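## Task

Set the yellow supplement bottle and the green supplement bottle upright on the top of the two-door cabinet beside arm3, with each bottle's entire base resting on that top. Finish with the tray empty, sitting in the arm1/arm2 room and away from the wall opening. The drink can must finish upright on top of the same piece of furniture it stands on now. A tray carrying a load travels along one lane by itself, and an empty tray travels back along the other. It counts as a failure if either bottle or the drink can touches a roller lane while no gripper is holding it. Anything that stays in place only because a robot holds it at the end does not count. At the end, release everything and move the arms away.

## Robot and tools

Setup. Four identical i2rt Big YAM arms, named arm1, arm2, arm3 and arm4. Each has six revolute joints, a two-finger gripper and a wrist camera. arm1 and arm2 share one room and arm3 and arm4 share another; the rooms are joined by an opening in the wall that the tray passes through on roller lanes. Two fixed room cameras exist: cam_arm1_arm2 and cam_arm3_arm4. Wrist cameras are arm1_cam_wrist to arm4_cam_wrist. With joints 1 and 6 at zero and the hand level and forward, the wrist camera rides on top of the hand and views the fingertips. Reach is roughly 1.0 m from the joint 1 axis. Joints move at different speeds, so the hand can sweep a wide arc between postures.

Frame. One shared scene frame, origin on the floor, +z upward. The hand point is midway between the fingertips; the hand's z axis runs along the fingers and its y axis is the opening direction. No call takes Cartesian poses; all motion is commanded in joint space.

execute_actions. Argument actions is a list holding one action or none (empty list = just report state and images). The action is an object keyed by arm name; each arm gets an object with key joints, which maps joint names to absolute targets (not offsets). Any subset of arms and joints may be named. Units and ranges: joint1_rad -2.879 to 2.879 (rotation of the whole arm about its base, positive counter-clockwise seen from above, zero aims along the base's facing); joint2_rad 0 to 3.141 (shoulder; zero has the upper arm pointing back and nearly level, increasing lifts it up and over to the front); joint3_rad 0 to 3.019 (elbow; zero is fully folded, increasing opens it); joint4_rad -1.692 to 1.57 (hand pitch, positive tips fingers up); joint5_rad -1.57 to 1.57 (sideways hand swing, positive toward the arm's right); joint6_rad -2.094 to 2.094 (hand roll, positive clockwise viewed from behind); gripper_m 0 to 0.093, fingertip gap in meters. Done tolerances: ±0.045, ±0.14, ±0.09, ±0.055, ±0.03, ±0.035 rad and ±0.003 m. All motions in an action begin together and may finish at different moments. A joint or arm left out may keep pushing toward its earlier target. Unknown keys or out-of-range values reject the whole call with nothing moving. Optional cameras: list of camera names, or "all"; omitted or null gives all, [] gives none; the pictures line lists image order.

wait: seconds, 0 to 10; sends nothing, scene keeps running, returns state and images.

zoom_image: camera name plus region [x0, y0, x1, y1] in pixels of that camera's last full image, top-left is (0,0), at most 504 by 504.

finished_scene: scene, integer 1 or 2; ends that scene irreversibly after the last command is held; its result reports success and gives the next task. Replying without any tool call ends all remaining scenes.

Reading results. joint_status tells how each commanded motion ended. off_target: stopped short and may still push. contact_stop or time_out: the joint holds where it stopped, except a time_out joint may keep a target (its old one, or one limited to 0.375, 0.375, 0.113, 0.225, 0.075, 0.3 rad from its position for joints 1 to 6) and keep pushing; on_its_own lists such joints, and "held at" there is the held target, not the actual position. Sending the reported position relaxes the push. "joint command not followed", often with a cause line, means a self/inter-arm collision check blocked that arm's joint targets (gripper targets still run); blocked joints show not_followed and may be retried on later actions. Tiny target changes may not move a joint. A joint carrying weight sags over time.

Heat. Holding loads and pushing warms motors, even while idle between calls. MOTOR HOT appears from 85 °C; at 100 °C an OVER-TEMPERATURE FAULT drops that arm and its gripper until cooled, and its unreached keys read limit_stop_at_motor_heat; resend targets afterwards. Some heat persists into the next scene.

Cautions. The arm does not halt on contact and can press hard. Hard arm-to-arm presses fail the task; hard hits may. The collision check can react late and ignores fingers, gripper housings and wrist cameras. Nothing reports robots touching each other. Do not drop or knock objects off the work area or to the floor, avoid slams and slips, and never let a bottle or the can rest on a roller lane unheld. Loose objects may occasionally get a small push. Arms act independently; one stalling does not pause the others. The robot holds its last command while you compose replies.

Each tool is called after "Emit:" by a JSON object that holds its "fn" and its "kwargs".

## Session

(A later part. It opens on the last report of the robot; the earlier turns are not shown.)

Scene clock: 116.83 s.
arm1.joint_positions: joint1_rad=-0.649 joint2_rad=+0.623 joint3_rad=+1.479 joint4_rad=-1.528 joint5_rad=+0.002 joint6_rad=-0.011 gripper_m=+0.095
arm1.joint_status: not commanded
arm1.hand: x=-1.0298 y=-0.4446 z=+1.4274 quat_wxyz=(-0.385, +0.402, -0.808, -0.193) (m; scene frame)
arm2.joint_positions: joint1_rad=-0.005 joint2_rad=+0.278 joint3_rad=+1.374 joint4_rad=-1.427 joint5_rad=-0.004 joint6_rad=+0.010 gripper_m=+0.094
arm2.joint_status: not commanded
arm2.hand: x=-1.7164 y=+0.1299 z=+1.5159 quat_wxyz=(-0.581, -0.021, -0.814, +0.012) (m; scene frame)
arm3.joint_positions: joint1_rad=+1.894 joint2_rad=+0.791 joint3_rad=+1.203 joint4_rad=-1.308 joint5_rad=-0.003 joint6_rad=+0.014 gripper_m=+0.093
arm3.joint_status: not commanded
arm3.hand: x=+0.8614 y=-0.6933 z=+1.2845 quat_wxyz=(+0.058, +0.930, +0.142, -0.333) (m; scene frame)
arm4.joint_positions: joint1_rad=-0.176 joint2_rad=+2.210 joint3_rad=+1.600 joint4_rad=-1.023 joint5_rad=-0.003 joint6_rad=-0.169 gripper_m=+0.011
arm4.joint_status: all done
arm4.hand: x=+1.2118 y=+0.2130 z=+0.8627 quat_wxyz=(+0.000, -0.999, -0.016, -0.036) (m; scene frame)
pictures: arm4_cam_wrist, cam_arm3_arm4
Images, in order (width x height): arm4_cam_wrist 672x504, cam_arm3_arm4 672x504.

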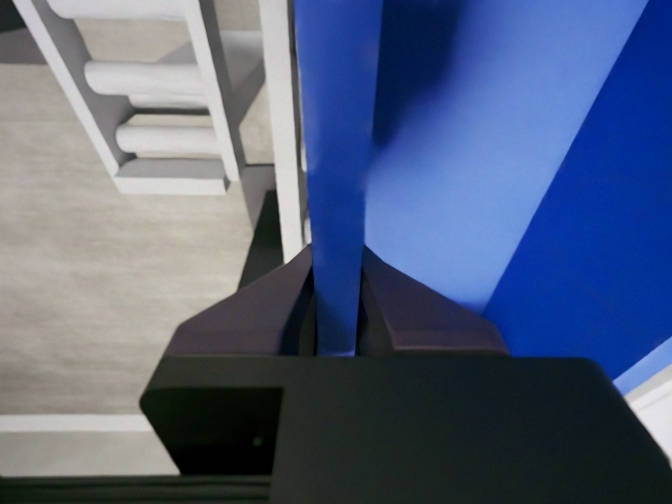

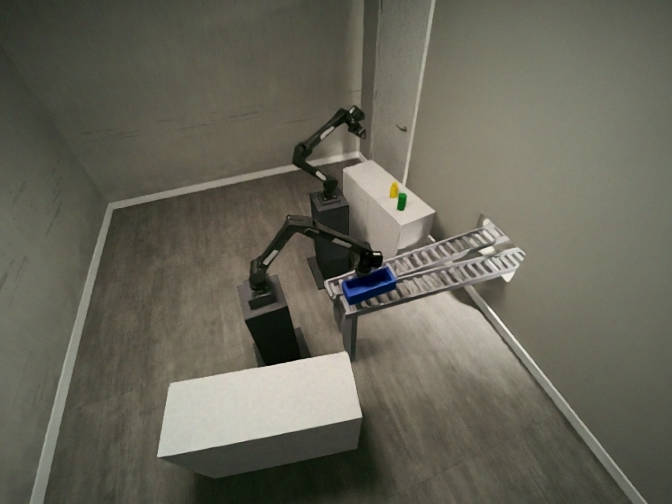

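Emit:
{"fn": "execute_actions", "kwargs": {"actions": [{"arm4":{"joints":{"joint2_rad":2.245,"joint4_rad":-0.925}}}], "cameras": ["arm4_cam_wrist","cam_arm3_arm4"]}}

Scene clock: 118.43 s.
arm1.joint_positions: joint1_rad=-0.649 joint2_rad=+0.623 joint3_rad=+1.479 joint4_rad=-1.528 joint5_rad=+0.002 joint6_rad=-0.011 gripper_m=+0.095
arm1.joint_status: not commanded
arm1.hand: x=-1.0298 y=-0.4446 z=+1.4274 quat_wxyz=(-0.385, +0.402, -0.808, -0.193) (m; scene frame)
arm2.joint_positions: joint1_rad=-0.005 joint2_rad=+0.278 joint3_rad=+1.374 joint4_rad=-1.427 joint5_rad=-0.004 joint6_rad=+0.010 gripper_m=+0.094
arm2.joint_status: not commanded
arm2.hand: x=-1.7164 y=+0.1299 z=+1.5159 quat_wxyz=(-0.581, -0.021, -0.814, +0.012) (m; scene frame)
arm3.joint_positions: joint1_rad=+1.894 joint2_rad=+0.791 joint3_rad=+1.203 joint4_rad=-1.308 joint5_rad=-0.003 joint6_rad=+0.014 gripper_m=+0.093
arm3.joint_status: not commanded
arm3.hand: x=+0.8614 y=-0.6933 z=+1.2845 quat_wxyz=(+0.058, +0.930, +0.142, -0.333) (m; scene frame)
arm4.joint_positions: joint1_rad=-0.176 joint2_rad=+2.248 joint3_rad=+1.600 joint4_rad=-0.940 joint5_rad=-0.003 joint6_rad=-0.170 gripper_m=+0.011
arm4.joint_status: all done
arm4.hand: x=+1.1999 y=+0.2150 z=+0.8393 quat_wxyz=(+0.003, -1.000, -0.016, -0.014) (m; scene frame)
pictures: arm4_cam_wrist, cam_arm3_arm4
Images, in order (width x height): arm4_cam_wrist 672x504, cam_arm3_arm4 672x504.

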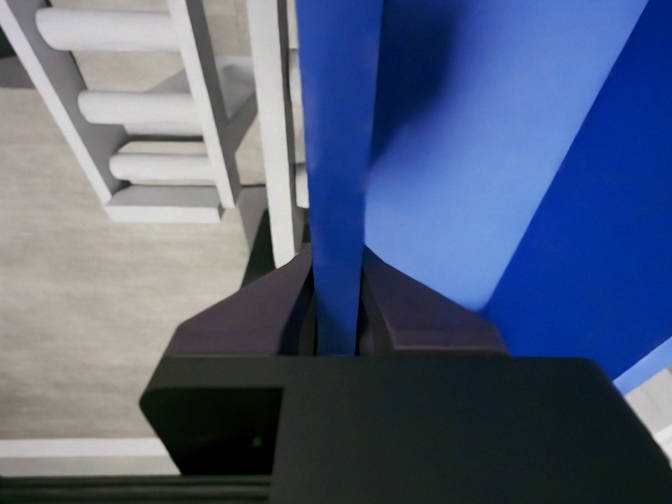

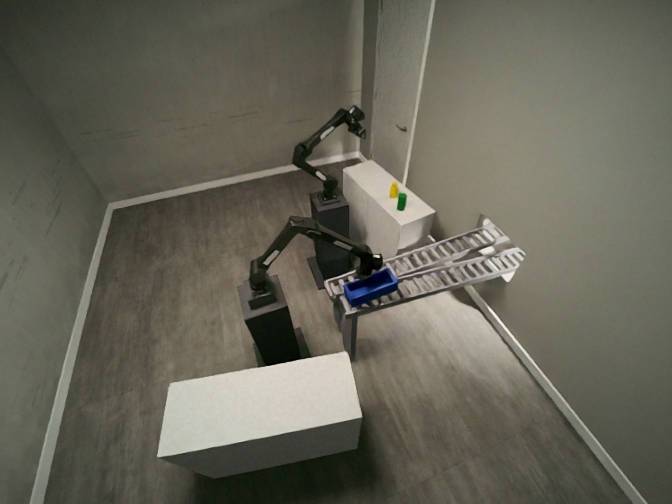

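Emit:
{"fn": "execute_actions", "kwargs": {"actions": [{"arm4":{"joints":{"joint2_rad":2.285,"joint4_rad":-0.895}}}], "cameras": ["arm4_cam_wrist","cam_arm3_arm4"]}}

Scene clock: 119.63 s.
arm1.joint_positions: joint1_rad=-0.649 joint2_rad=+0.623 joint3_rad=+1.479 joint4_rad=-1.528 joint5_rad=+0.002 joint6_rad=-0.011 gripper_m=+0.095
arm1.joint_status: not commanded
arm1.hand: x=-1.0298 y=-0.4446 z=+1.4274 quat_wxyz=(-0.385, +0.402, -0.808, -0.193) (m; scene frame)
arm2.joint_positions: joint1_rad=-0.005 joint2_rad=+0.278 joint3_rad=+1.374 joint4_rad=-1.427 joint5_rad=-0.004 joint6_rad=+0.010 gripper_m=+0.094
arm2.joint_status: not commanded
arm2.hand: x=-1.7164 y=+0.1299 z=+1.5159 quat_wxyz=(-0.581, -0.021, -0.814, +0.012) (m; scene frame)
arm3.joint_positions: joint1_rad=+1.894 joint2_rad=+0.791 joint3_rad=+1.203 joint4_rad=-1.308 joint5_rad=-0.003 joint6_rad=+0.014 gripper_m=+0.093
arm3.joint_status: not commanded
arm3.hand: x=+0.8614 y=-0.6933 z=+1.2845 quat_wxyz=(+0.058, +0.930, +0.142, -0.333) (m; scene frame)
arm4.joint_positions: joint1_rad=-0.176 joint2_rad=+2.290 joint3_rad=+1.600 joint4_rad=-0.910 joint5_rad=-0.003 joint6_rad=-0.170 gripper_m=+0.011
arm4.joint_status: all done
arm4.hand: x=+1.2024 y=+0.2150 z=+0.8148 quat_wxyz=(+0.002, -1.000, -0.016, -0.019) (m; scene frame)
pictures: arm4_cam_wrist, cam_arm3_arm4
Images, in order (width x height): arm4_cam_wrist 672x504, cam_arm3_arm4 672x504.

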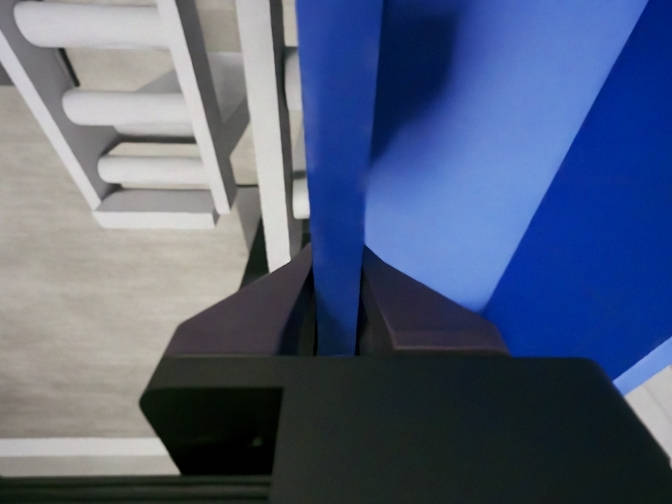

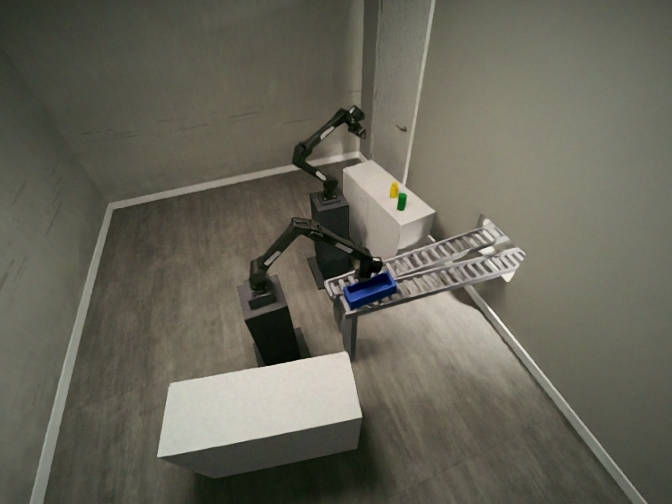

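Emit:
{"fn": "execute_actions", "kwargs": {"actions": [{"arm4":{"joints":{"joint2_rad":2.33,"joint3_rad":1.63,"joint4_rad":-0.87}}}], "cameras": ["arm4_cam_wrist","cam_arm3_arm4"]}}

Scene clock: 120.77 s.
arm1.joint_positions: joint1_rad=-0.649 joint2_rad=+0.623 joint3_rad=+1.479 joint4_rad=-1.528 joint5_rad=+0.002 joint6_rad=-0.011 gripper_m=+0.095
arm1.joint_status: not commanded
arm1.hand: x=-1.0298 y=-0.4446 z=+1.4274 quat_wxyz=(-0.385, +0.402, -0.808, -0.193) (m; scene frame)
arm2.joint_positions: joint1_rad=-0.005 joint2_rad=+0.278 joint3_rad=+1.374 joint4_rad=-1.427 joint5_rad=-0.004 joint6_rad=+0.010 gripper_m=+0.094
arm2.joint_status: not commanded
arm2.hand: x=-1.7164 y=+0.1299 z=+1.5159 quat_wxyz=(-0.581, -0.021, -0.814, +0.012) (m; scene frame)
arm3.joint_positions: joint1_rad=+1.894 joint2_rad=+0.791 joint3_rad=+1.203 joint4_rad=-1.308 joint5_rad=-0.003 joint6_rad=+0.014 gripper_m=+0.093
arm3.joint_status: not commanded
arm3.hand: x=+0.8614 y=-0.6933 z=+1.2845 quat_wxyz=(+0.058, +0.930, +0.142, -0.333) (m; scene frame)
arm4.joint_positions: joint1_rad=-0.176 joint2_rad=+2.322 joint3_rad=+1.600 joint4_rad=-0.884 joint5_rad=+0.001 joint6_rad=-0.174 gripper_m=+0.011
arm4.joint_status: all done
arm4.hand: x=+1.2047 y=+0.2154 z=+0.7956 quat_wxyz=(+0.004, -1.000, -0.018, -0.023) (m; scene frame)
pictures: arm4_cam_wrist, cam_arm3_arm4
Images, in order (width x height): arm4_cam_wrist 672x504, cam_arm3_arm4 672x504.

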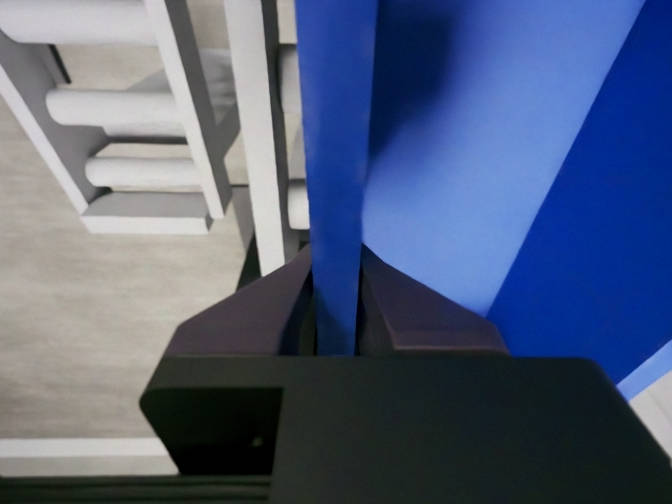

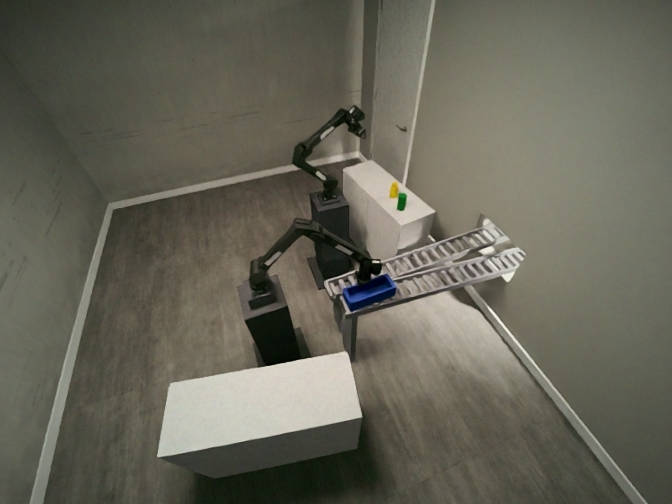

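Emit:
{"fn": "execute_actions", "kwargs": {"actions": [{"arm4":{"joints":{"gripper_m":0.04,"joint2_rad":2.322}}}], "cameras": ["arm4_cam_wrist","cam_arm3_arm4"]}}

Scene clock: 121.77 s.
arm1.joint_positions: joint1_rad=-0.649 joint2_rad=+0.623 joint3_rad=+1.479 joint4_rad=-1.528 joint5_rad=+0.002 joint6_rad=-0.011 gripper_m=+0.095
arm1.joint_status: not commanded
arm1.hand: x=-1.0298 y=-0.4446 z=+1.4274 quat_wxyz=(-0.385, +0.402, -0.808, -0.193) (m; scene frame)
arm2.joint_positions: joint1_rad=-0.005 joint2_rad=+0.278 joint3_rad=+1.374 joint4_rad=-1.427 joint5_rad=-0.004 joint6_rad=+0.010 gripper_m=+0.094
arm2.joint_status: not commanded
arm2.hand: x=-1.7164 y=+0.1299 z=+1.5159 quat_wxyz=(-0.581, -0.021, -0.814, +0.012) (m; scene frame)
arm3.joint_positions: joint1_rad=+1.894 joint2_rad=+0.791 joint3_rad=+1.203 joint4_rad=-1.308 joint5_rad=-0.003 joint6_rad=+0.014 gripper_m=+0.093
arm3.joint_status: not commanded
arm3.hand: x=+0.8614 y=-0.6933 z=+1.2845 quat_wxyz=(+0.058, +0.930, +0.142, -0.333) (m; scene frame)
arm4.joint_positions: joint1_rad=-0.175 joint2_rad=+2.322 joint3_rad=+1.600 joint4_rad=-0.884 joint5_rad=-0.003 joint6_rad=-0.174 gripper_m=+0.040
arm4.joint_status: all done
arm4.hand: x=+1.2045 y=+0.2141 z=+0.7956 quat_wxyz=(+0.001, -1.000, -0.019, -0.022) (m; scene frame)
pictures: arm4_cam_wrist, cam_arm3_arm4
Images, in order (width x height): arm4_cam_wrist 672x504, cam_arm3_arm4 672x504.

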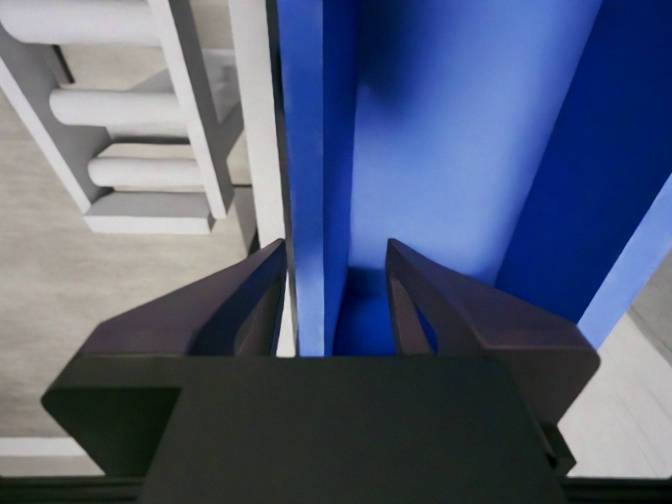

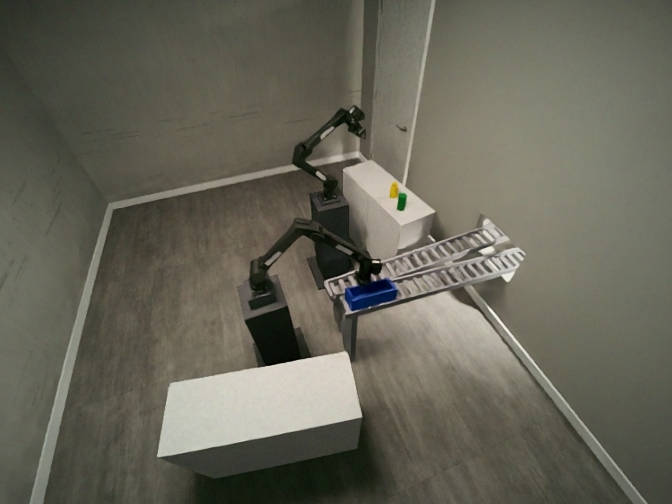

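Emit:
{"fn": "execute_actions", "kwargs": {"actions": [{"arm4":{"joints":{"joint2_rad":2.05,"joint3_rad":1.72,"joint4_rad":-1.2}}}], "cameras": ["arm4_cam_wrist","cam_arm3_arm4"]}}

Emit:
{"fn": "execute_actions", "kwargs": {"actions": [{"arm4":{"joints":{"joint2_rad":0.8,"joint3_rad":1.3,"joint4_rad":-1.3}}}]}}

Scene clock: 123.53 s.
arm1.joint_positions: joint1_rad=-0.649 joint2_rad=+0.623 joint3_rad=+1.479 joint4_rad=-1.528 joint5_rad=+0.002 joint6_rad=-0.011 gripper_m=+0.095
arm1.joint_status: not commanded
arm1.hand: x=-1.0298 y=-0.4446 z=+1.4274 quat_wxyz=(-0.385, +0.402, -0.808, -0.193) (m; scene frame)
arm2.joint_positions: joint1_rad=-0.005 joint2_rad=+0.278 joint3_rad=+1.374 joint4_rad=-1.427 joint5_rad=-0.004 joint6_rad=+0.010 gripper_m=+0.094
arm2.joint_status: not commanded
arm2.hand: x=-1.7164 y=+0.1299 z=+1.5159 quat_wxyz=(-0.581, -0.021, -0.814, +0.012) (m; scene frame)
arm3.joint_positions: joint1_rad=+1.894 joint2_rad=+0.791 joint3_rad=+1.203 joint4_rad=-1.308 joint5_rad=-0.003 joint6_rad=+0.014 gripper_m=+0.093
arm3.joint_status: not commanded
arm3.hand: x=+0.8614 y=-0.6933 z=+1.2845 quat_wxyz=(+0.058, +0.930, +0.142, -0.333) (m; scene frame)
arm4.joint_positions: joint1_rad=-0.175 joint2_rad=+2.035 joint3_rad=+1.695 joint4_rad=-1.188 joint5_rad=-0.003 joint6_rad=-0.174 gripper_m=+0.040
arm4.joint_status: all done
arm4.hand: x=+1.1877 y=+0.2138 z=+0.9985 quat_wxyz=(+0.007, -1.000, -0.019, +0.016) (m; scene frame)
pictures: arm4_cam_wrist, cam_arm3_arm4
Images, in order (width x height): arm4_cam_wrist 672x504, cam_arm3_arm4 672x504.

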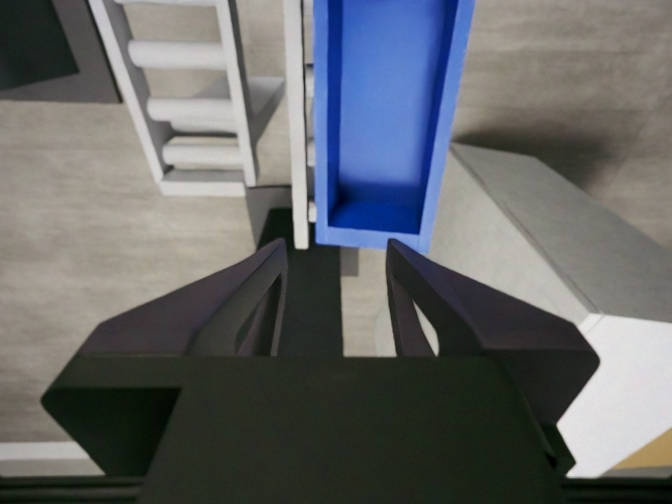

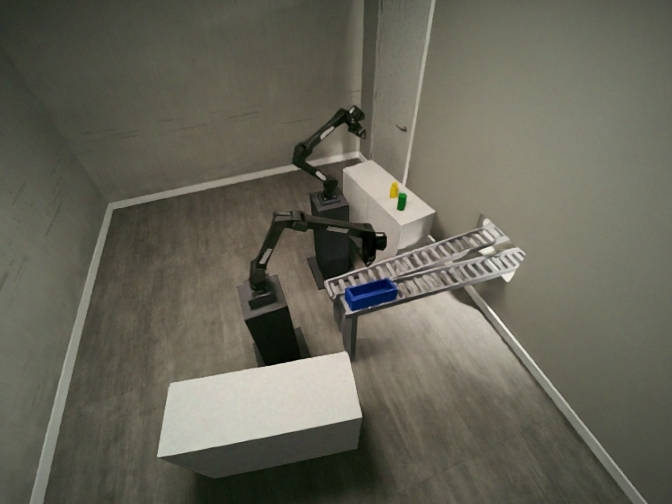

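Scene clock: 125.23 s.
arm1.joint_positions: joint1_rad=-0.649 joint2_rad=+0.623 joint3_rad=+1.479 joint4_rad=-1.528 joint5_rad=+0.002 joint6_rad=-0.011 gripper_m=+0.095
arm1.joint_status: not commanded
arm1.hand: x=-1.0298 y=-0.4446 z=+1.4274 quat_wxyz=(-0.385, +0.402, -0.808, -0.193) (m; scene frame)
arm2.joint_positions: joint1_rad=-0.005 joint2_rad=+0.278 joint3_rad=+1.374 joint4_rad=-1.427 joint5_rad=-0.004 joint6_rad=+0.010 gripper_m=+0.094
arm2.joint_status: not commanded
arm2.hand: x=-1.7164 y=+0.1299 z=+1.5159 quat_wxyz=(-0.581, -0.021, -0.814, +0.012) (m; scene frame)
arm3.joint_positions: joint1_rad=+1.894 joint2_rad=+0.791 joint3_rad=+1.203 joint4_rad=-1.308 joint5_rad=-0.003 joint6_rad=+0.014 gripper_m=+0.093
arm3.joint_status: not commanded
arm3.hand: x=+0.8614 y=-0.6933 z=+1.2845 quat_wxyz=(+0.058, +0.930, +0.142, -0.333) (m; scene frame)
arm4.joint_positions: joint1_rad=-0.175 joint2_rad=+0.797 joint3_rad=+1.309 joint4_rad=-1.290 joint5_rad=-0.003 joint6_rad=-0.174 gripper_m=+0.040
arm4.joint_status: all done
arm4.hand: x=+1.4894 y=+0.1672 z=+1.3986 quat_wxyz=(+0.063, -0.924, -0.021, +0.376) (m; scene frame)
pictures: arm1_cam_wrist, arm2_cam_wrist, arm3_cam_wrist, arm4_cam_wrist, cam_arm1_arm2, cam_arm3_arm4
Images, in order (width x height): arm1_cam_wrist 672x504, arm2_cam_wrist 672x504, arm3_cam_wrist 672x504, arm4_cam_wrist 672x504, cam_arm1_arm2 672x504, cam_arm3_arm4 672x504.

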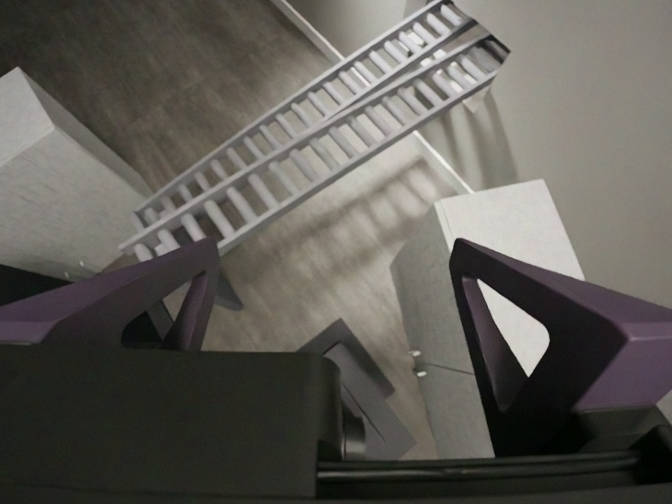

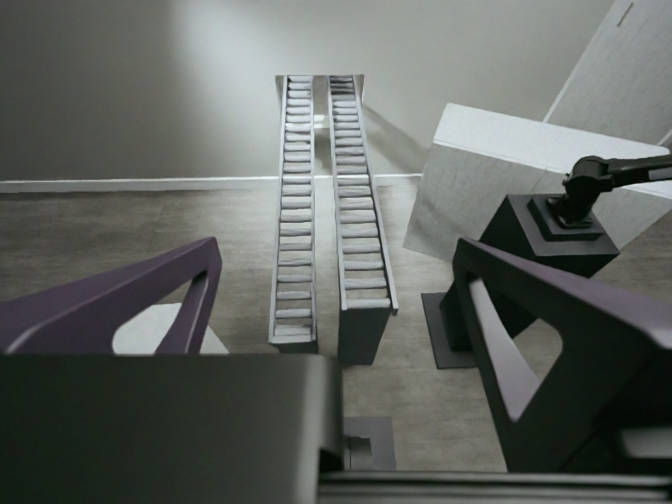

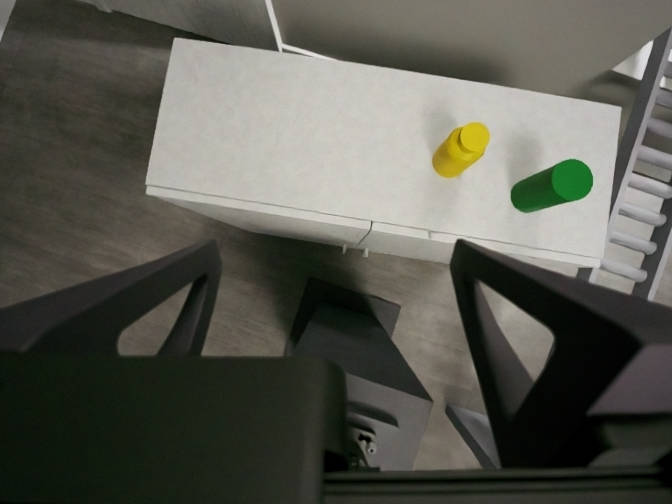

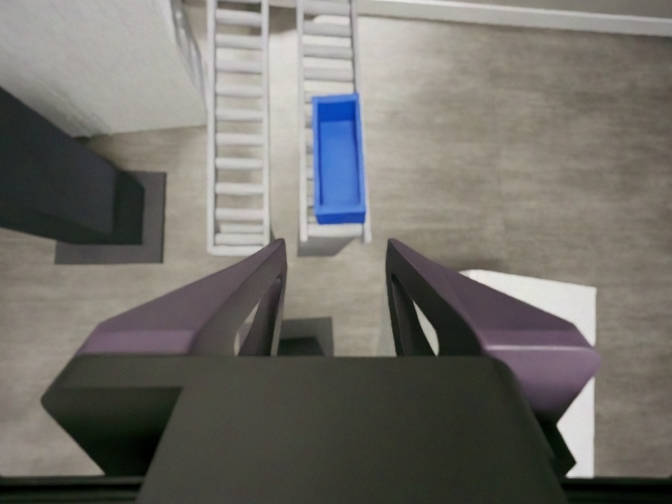

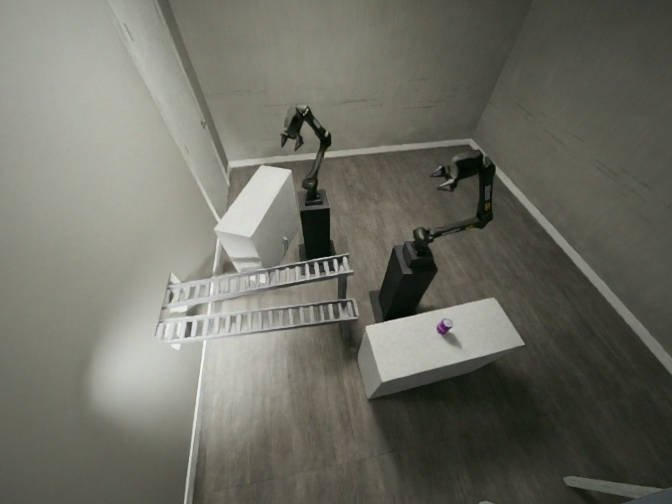

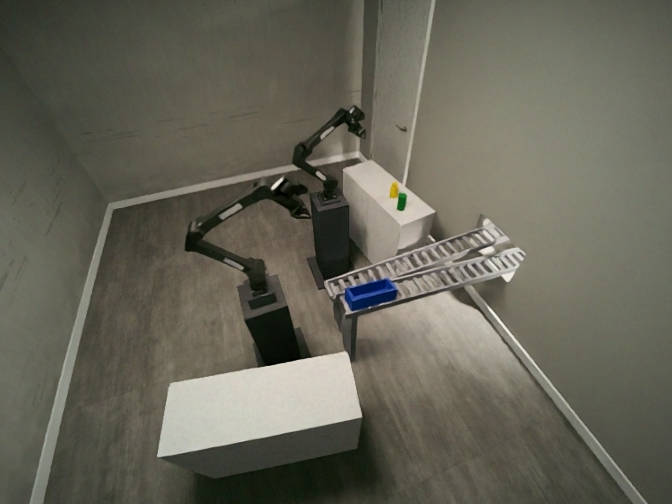

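Emit:
{"fn": "execute_actions", "kwargs": {"actions": [{"arm4":{"joints":{"joint1_rad":-0.3,"joint6_rad":-0.3,"gripper_m":0.0,"joint2_rad":1.70,"joint3_rad":1.06,"joint4_rad":-0.909}}}], "cameras": ["arm4_cam_wrist","cam_arm3_arm4"]}}

Emit:
{"fn": "execute_actions", "kwargs": {"actions": [{"arm4":{"joints":{"joint2_rad":1.99,"joint3_rad":1.01,"joint4_rad":-0.55}}}], "cameras": ["arm4_cam_wrist","cam_arm3_arm4"]}}

Scene clock: 128.77 s.
arm1.joint_positions: joint1_rad=-0.649 joint2_rad=+0.623 joint3_rad=+1.479 joint4_rad=-1.528 joint5_rad=+0.002 joint6_rad=-0.011 gripper_m=+0.095
arm1.joint_status: not commanded
arm1.hand: x=-1.0298 y=-0.4446 z=+1.4274 quat_wxyz=(-0.385, +0.402, -0.808, -0.193) (m; scene frame)
arm2.joint_positions: joint1_rad=-0.005 joint2_rad=+0.278 joint3_rad=+1.374 joint4_rad=-1.427 joint5_rad=-0.004 joint6_rad=+0.010 gripper_m=+0.094
arm2.joint_status: not commanded
arm2.hand: x=-1.7164 y=+0.1299 z=+1.5159 quat_wxyz=(-0.581, -0.021, -0.814, +0.012) (m; scene frame)
arm3.joint_positions: joint1_rad=+1.894 joint2_rad=+0.791 joint3_rad=+1.203 joint4_rad=-1.308 joint5_rad=-0.003 joint6_rad=+0.014 gripper_m=+0.093
arm3.joint_status: not commanded
arm3.hand: x=+0.8614 y=-0.6933 z=+1.2845 quat_wxyz=(+0.058, +0.930, +0.142, -0.333) (m; scene frame)
arm4.joint_positions: joint1_rad=-0.298 joint2_rad=+1.698 joint3_rad=+1.062 joint4_rad=-0.923 joint5_rad=-0.003 joint6_rad=-0.290 gripper_m=+0.001
arm4.joint_status: all done
arm4.hand: x=+1.3727 y=+0.2446 z=+0.9597 quat_wxyz=(+0.006, -1.000, -0.015, +0.001) (m; scene frame)
pictures: arm4_cam_wrist, cam_arm3_arm4
Images, in order (width x height): arm4_cam_wrist 672x504, cam_arm3_arm4 672x504.

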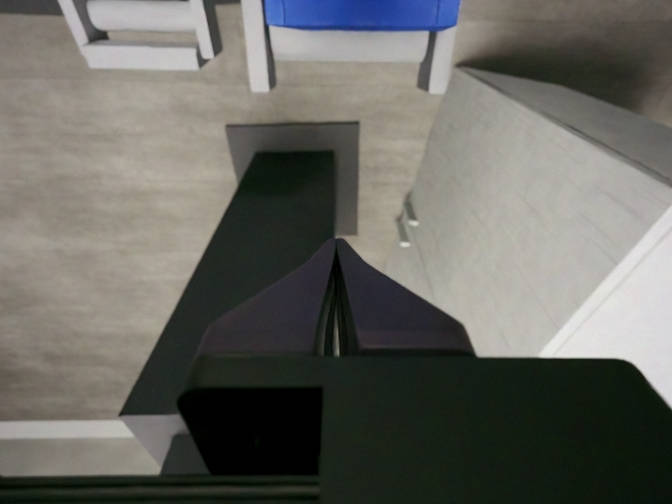

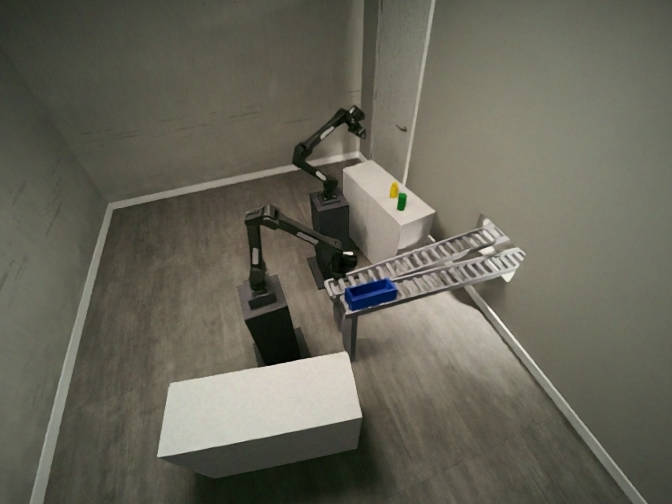

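Scene clock: 129.93 s.
arm1.joint_positions: joint1_rad=-0.649 joint2_rad=+0.623 joint3_rad=+1.479 joint4_rad=-1.528 joint5_rad=+0.002 joint6_rad=-0.011 gripper_m=+0.095
arm1.joint_status: not commanded
arm1.hand: x=-1.0298 y=-0.4446 z=+1.4274 quat_wxyz=(-0.385, +0.402, -0.808, -0.193) (m; scene frame)
arm2.joint_positions: joint1_rad=-0.005 joint2_rad=+0.278 joint3_rad=+1.374 joint4_rad=-1.427 joint5_rad=-0.004 joint6_rad=+0.010 gripper_m=+0.094
arm2.joint_status: not commanded
arm2.hand: x=-1.7164 y=+0.1299 z=+1.5159 quat_wxyz=(-0.581, -0.021, -0.814, +0.012) (m; scene frame)
arm3.joint_positions: joint1_rad=+1.894 joint2_rad=+0.791 joint3_rad=+1.203 joint4_rad=-1.308 joint5_rad=-0.003 joint6_rad=+0.014 gripper_m=+0.093
arm3.joint_status: not commanded
arm3.hand: x=+0.8614 y=-0.6933 z=+1.2845 quat_wxyz=(+0.058, +0.930, +0.142, -0.333) (m; scene frame)
arm4.joint_positions: joint1_rad=-0.298 joint2_rad=+2.001 joint3_rad=+1.007 joint4_rad=-0.564 joint5_rad=-0.003 joint6_rad=-0.290 gripper_m=+0.001
arm4.joint_status: all done
arm4.hand: x=+1.3690 y=+0.2477 z=+0.8154 quat_wxyz=(+0.006, -1.000, -0.015, +0.001) (m; scene frame)
pictures: arm4_cam_wrist, cam_arm3_arm4
Images, in order (width x height): arm4_cam_wrist 672x504, cam_arm3_arm4 672x504.

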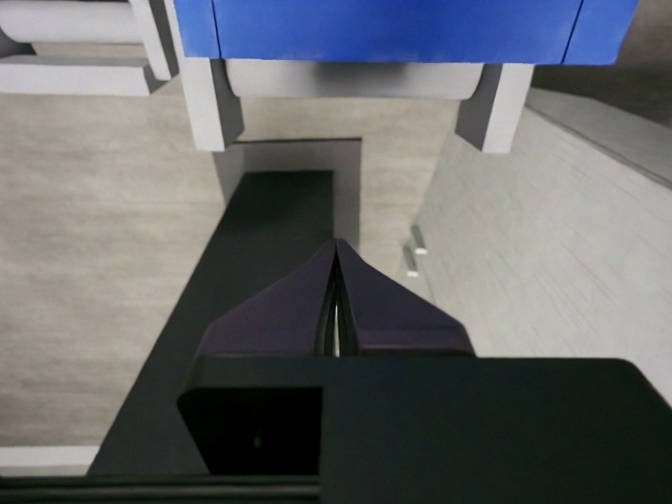

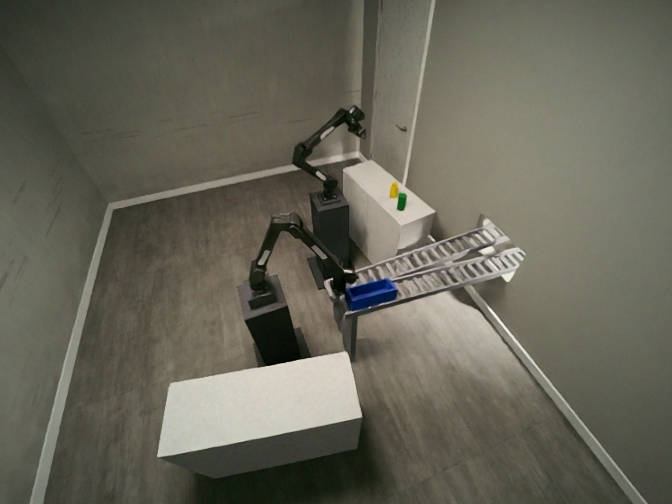

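Emit:
{"fn": "execute_actions", "kwargs": {"actions": [{"arm4":{"joints":{"joint2_rad":2.16,"joint3_rad":1.35,"joint4_rad":-0.755}}}], "cameras": ["arm4_cam_wrist","cam_arm3_arm4","cam_arm1_arm2"]}}

Scene clock: 132.37 s.
arm1.joint_positions: joint1_rad=-0.649 joint2_rad=+0.623 joint3_rad=+1.479 joint4_rad=-1.528 joint5_rad=+0.002 joint6_rad=-0.011 gripper_m=+0.095
arm1.joint_status: not commanded
arm1.hand: x=-1.0298 y=-0.4446 z=+1.4274 quat_wxyz=(-0.385, +0.402, -0.808, -0.193) (m; scene frame)
arm2.joint_positions: joint1_rad=-0.005 joint2_rad=+0.278 joint3_rad=+1.374 joint4_rad=-1.427 joint5_rad=-0.004 joint6_rad=+0.010 gripper_m=+0.094
arm2.joint_status: not commanded
arm2.hand: x=-1.7164 y=+0.1299 z=+1.5159 quat_wxyz=(-0.581, -0.021, -0.814, +0.012) (m; scene frame)
arm3.joint_positions: joint1_rad=+1.894 joint2_rad=+0.791 joint3_rad=+1.203 joint4_rad=-1.308 joint5_rad=-0.003 joint6_rad=+0.014 gripper_m=+0.093
arm3.joint_status: not commanded
arm3.hand: x=+0.8614 y=-0.6933 z=+1.2845 quat_wxyz=(+0.058, +0.930, +0.142, -0.333) (m; scene frame)
arm4.joint_positions: joint1_rad=-0.298 joint2_rad=+2.167 joint3_rad=+1.319 joint4_rad=-0.744 joint5_rad=-0.003 joint6_rad=-0.290 gripper_m=+0.001
arm4.joint_status: all done
arm4.hand: x=+1.2866 y=+0.2698 z=+0.8078 quat_wxyz=(+0.002, -1.000, -0.015, -0.015) (m; scene frame)
pictures: arm4_cam_wrist, cam_arm1_arm2, cam_arm3_arm4
Images, in order (width x height): arm4_cam_wrist 672x504, cam_arm1_arm2 672x504, cam_arm3_arm4 672x504.

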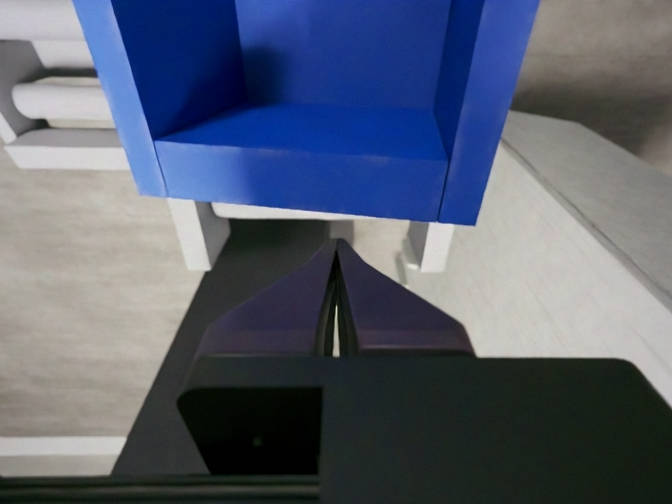

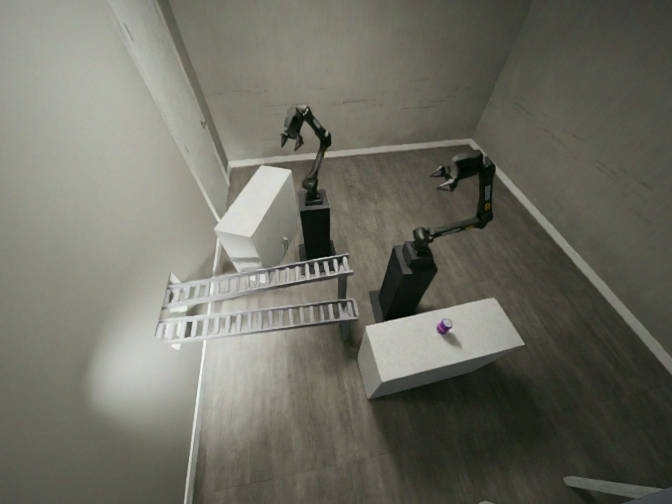

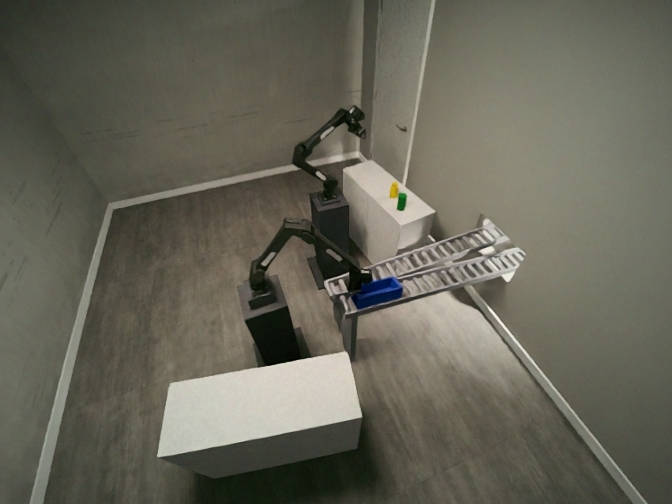

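Emit:
{"fn": "wait", "kwargs": {"seconds": 2}}

Scene clock: 135.13 s.
arm1.joint_positions: joint1_rad=-0.649 joint2_rad=+0.623 joint3_rad=+1.479 joint4_rad=-1.528 joint5_rad=+0.002 joint6_rad=-0.011 gripper_m=+0.095
arm1.joint_status: not commanded
arm1.hand: x=-1.0298 y=-0.4446 z=+1.4274 quat_wxyz=(-0.385, +0.402, -0.808, -0.193) (m; scene frame)
arm2.joint_positions: joint1_rad=-0.005 joint2_rad=+0.278 joint3_rad=+1.374 joint4_rad=-1.427 joint5_rad=-0.004 joint6_rad=+0.010 gripper_m=+0.094
arm2.joint_status: not commanded
arm2.hand: x=-1.7164 y=+0.1299 z=+1.5159 quat_wxyz=(-0.581, -0.021, -0.814, +0.012) (m; scene frame)
arm3.joint_positions: joint1_rad=+1.894 joint2_rad=+0.791 joint3_rad=+1.203 joint4_rad=-1.308 joint5_rad=-0.003 joint6_rad=+0.014 gripper_m=+0.093
arm3.joint_status: not commanded
arm3.hand: x=+0.8614 y=-0.6933 z=+1.2845 quat_wxyz=(+0.058, +0.930, +0.142, -0.333) (m; scene frame)
arm4.joint_positions: joint1_rad=-0.298 joint2_rad=+2.167 joint3_rad=+1.319 joint4_rad=-0.744 joint5_rad=-0.003 joint6_rad=-0.290 gripper_m=+0.001
arm4.joint_status: all done
arm4.hand: x=+1.2866 y=+0.2698 z=+0.8078 quat_wxyz=(+0.002, -1.000, -0.015, -0.015) (m; scene frame)
wait: 2.00 s; at rest from the start
pictures: arm1_cam_wrist, arm2_cam_wrist, arm3_cam_wrist, arm4_cam_wrist, cam_arm1_arm2, cam_arm3_arm4
Images, in order (width x height): arm1_cam_wrist 672x504, arm2_cam_wrist 672x504, arm3_cam_wrist 672x504, arm4_cam_wrist 672x504, cam_arm1_arm2 672x504, cam_arm3_arm4 672x504.

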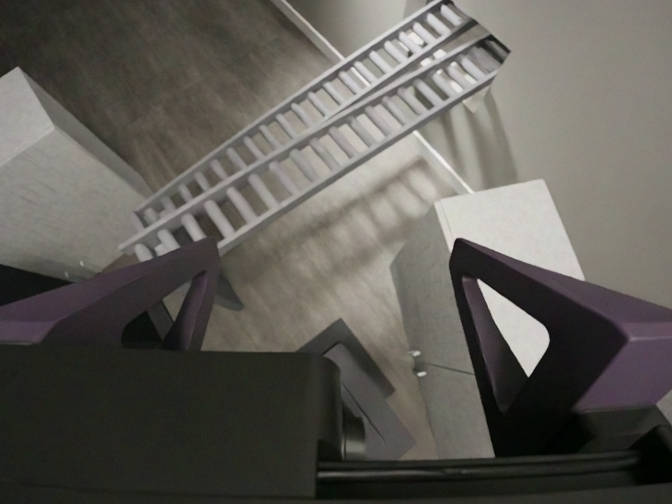

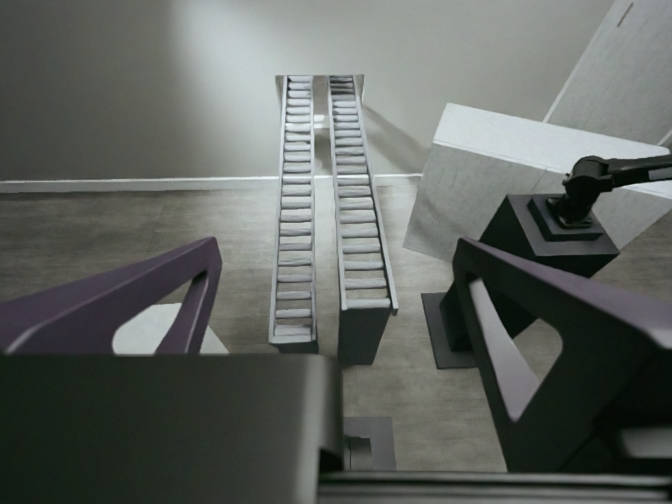

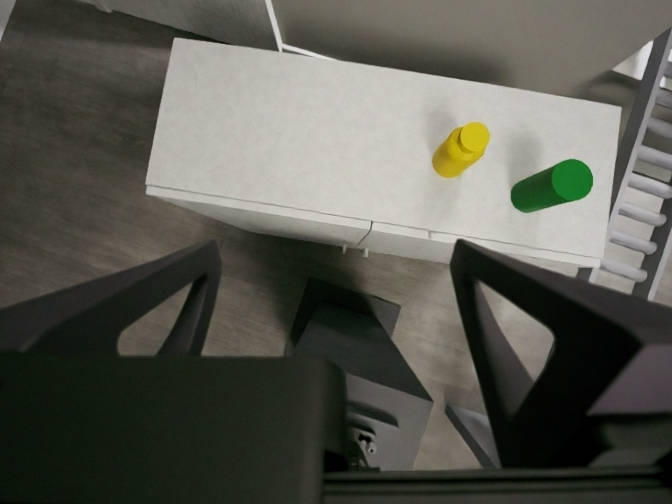

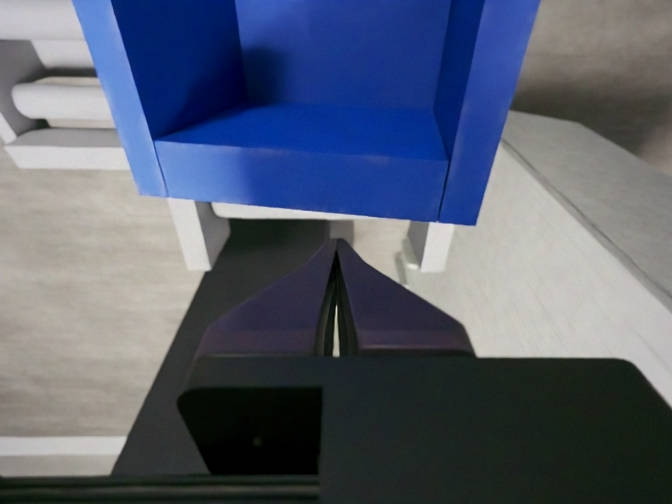

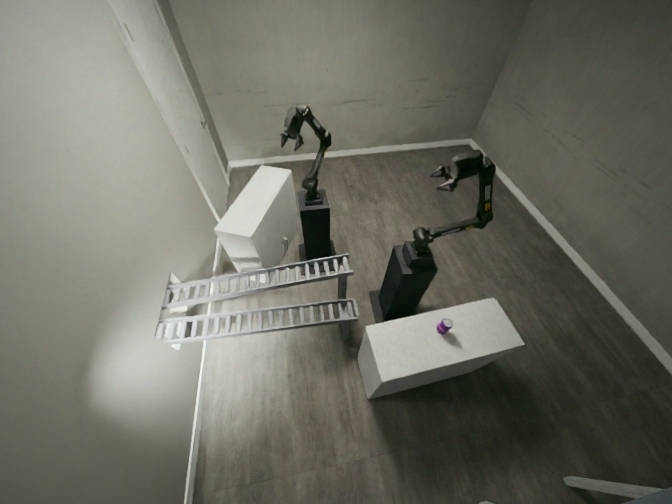

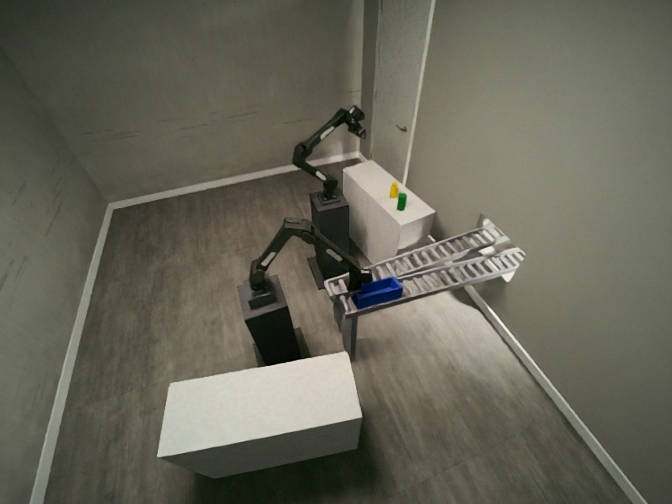

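Emit:
{"fn": "execute_actions", "kwargs": {"actions": [{"arm4":{"joints":{"joint2_rad":1.93,"joint3_rad":1.35,"joint4_rad":-0.98}}}], "cameras": ["arm4_cam_wrist"]}}

Emit:
{"fn": "execute_actions", "kwargs": {"actions": [{"arm4":{"joints":{"joint1_rad":-0.24,"joint6_rad":-0.24,"joint2_rad":2.1,"joint3_rad":1.66,"joint4_rad":-1.1}}}], "cameras": ["arm4_cam_wrist","cam_arm3_arm4"]}}

Scene clock: 137.97 s.
arm1.joint_positions: joint1_rad=-0.649 joint2_rad=+0.623 joint3_rad=+1.479 joint4_rad=-1.528 joint5_rad=+0.002 joint6_rad=-0.011 gripper_m=+0.095
arm1.joint_status: not commanded
arm1.hand: x=-1.0298 y=-0.4446 z=+1.4274 quat_wxyz=(-0.385, +0.402, -0.808, -0.193) (m; scene frame)
arm2.joint_positions: joint1_rad=-0.005 joint2_rad=+0.278 joint3_rad=+1.374 joint4_rad=-1.427 joint5_rad=-0.004 joint6_rad=+0.010 gripper_m=+0.094
arm2.joint_status: not commanded
arm2.hand: x=-1.7164 y=+0.1299 z=+1.5159 quat_wxyz=(-0.581, -0.021, -0.814, +0.012) (m; scene frame)
arm3.joint_positions: joint1_rad=+1.894 joint2_rad=+0.791 joint3_rad=+1.203 joint4_rad=-1.308 joint5_rad=-0.003 joint6_rad=+0.014 gripper_m=+0.093
arm3.joint_status: not commanded
arm3.hand: x=+0.8614 y=-0.6933 z=+1.2845 quat_wxyz=(+0.058, +0.930, +0.142, -0.333) (m; scene frame)
arm4.joint_positions: joint1_rad=-0.298 joint2_rad=+1.919 joint3_rad=+1.319 joint4_rad=-0.968 joint5_rad=-0.003 joint6_rad=-0.290 gripper_m=+0.001
arm4.joint_status: all done
arm4.hand: x=+1.2922 y=+0.2664 z=+0.9363 quat_wxyz=(+0.005, -1.000, -0.015, -0.003) (m; scene frame)
pictures: arm4_cam_wrist
Images, in order (width x height): arm4_cam_wrist 672x504.

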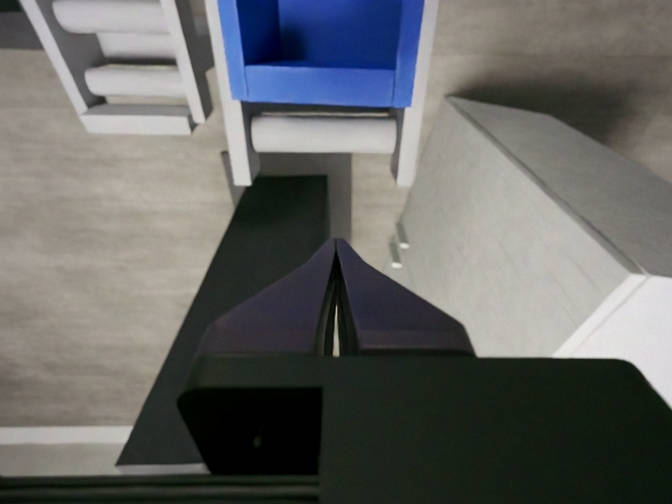

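Scene clock: 139.07 s.
arm1.joint_positions: joint1_rad=-0.649 joint2_rad=+0.623 joint3_rad=+1.479 joint4_rad=-1.528 joint5_rad=+0.002 joint6_rad=-0.011 gripper_m=+0.095
arm1.joint_status: not commanded
arm1.hand: x=-1.0298 y=-0.4446 z=+1.4274 quat_wxyz=(-0.385, +0.402, -0.808, -0.193) (m; scene frame)
arm2.joint_positions: joint1_rad=-0.005 joint2_rad=+0.278 joint3_rad=+1.374 joint4_rad=-1.427 joint5_rad=-0.004 joint6_rad=+0.010 gripper_m=+0.094
arm2.joint_status: not commanded
arm2.hand: x=-1.7164 y=+0.1299 z=+1.5159 quat_wxyz=(-0.581, -0.021, -0.814, +0.012) (m; scene frame)
arm3.joint_positions: joint1_rad=+1.894 joint2_rad=+0.791 joint3_rad=+1.203 joint4_rad=-1.308 joint5_rad=-0.003 joint6_rad=+0.014 gripper_m=+0.093
arm3.joint_status: not commanded
arm3.hand: x=+0.8614 y=-0.6933 z=+1.2845 quat_wxyz=(+0.058, +0.930, +0.142, -0.333) (m; scene frame)
arm4.joint_positions: joint1_rad=-0.235 joint2_rad=+2.109 joint3_rad=+1.613 joint4_rad=-1.088 joint5_rad=-0.003 joint6_rad=-0.250 gripper_m=+0.001
arm4.joint_status: all done
arm4.hand: x=+1.2102 y=+0.2487 z=+0.9268 quat_wxyz=(+0.003, -1.000, -0.027, -0.012) (m; scene frame)
pictures: arm4_cam_wrist, cam_arm3_arm4
Images, in order (width x height): arm4_cam_wrist 672x504, cam_arm3_arm4 672x504.

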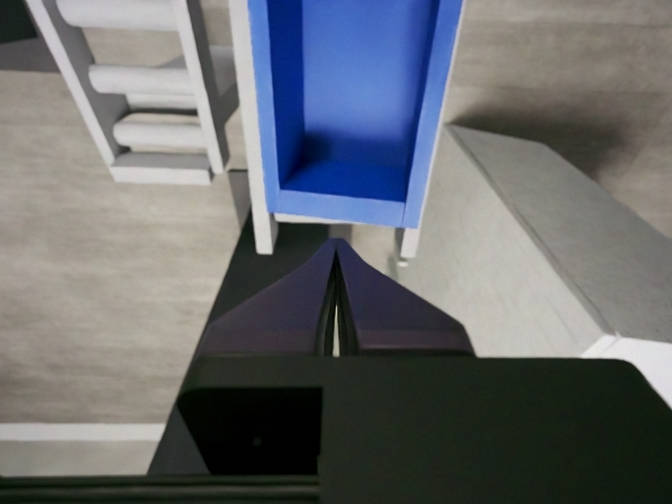

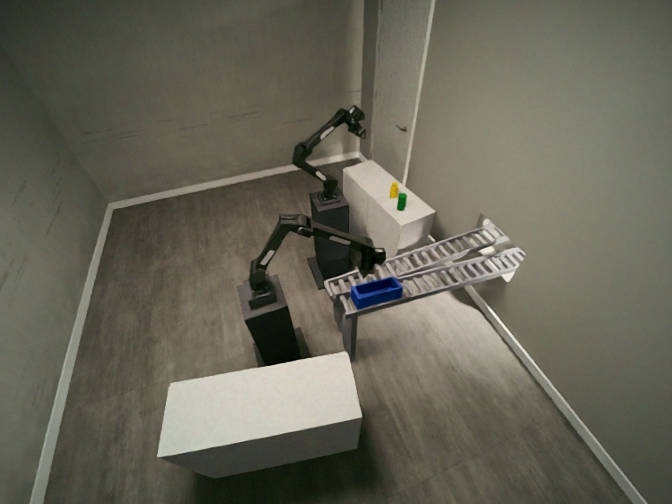

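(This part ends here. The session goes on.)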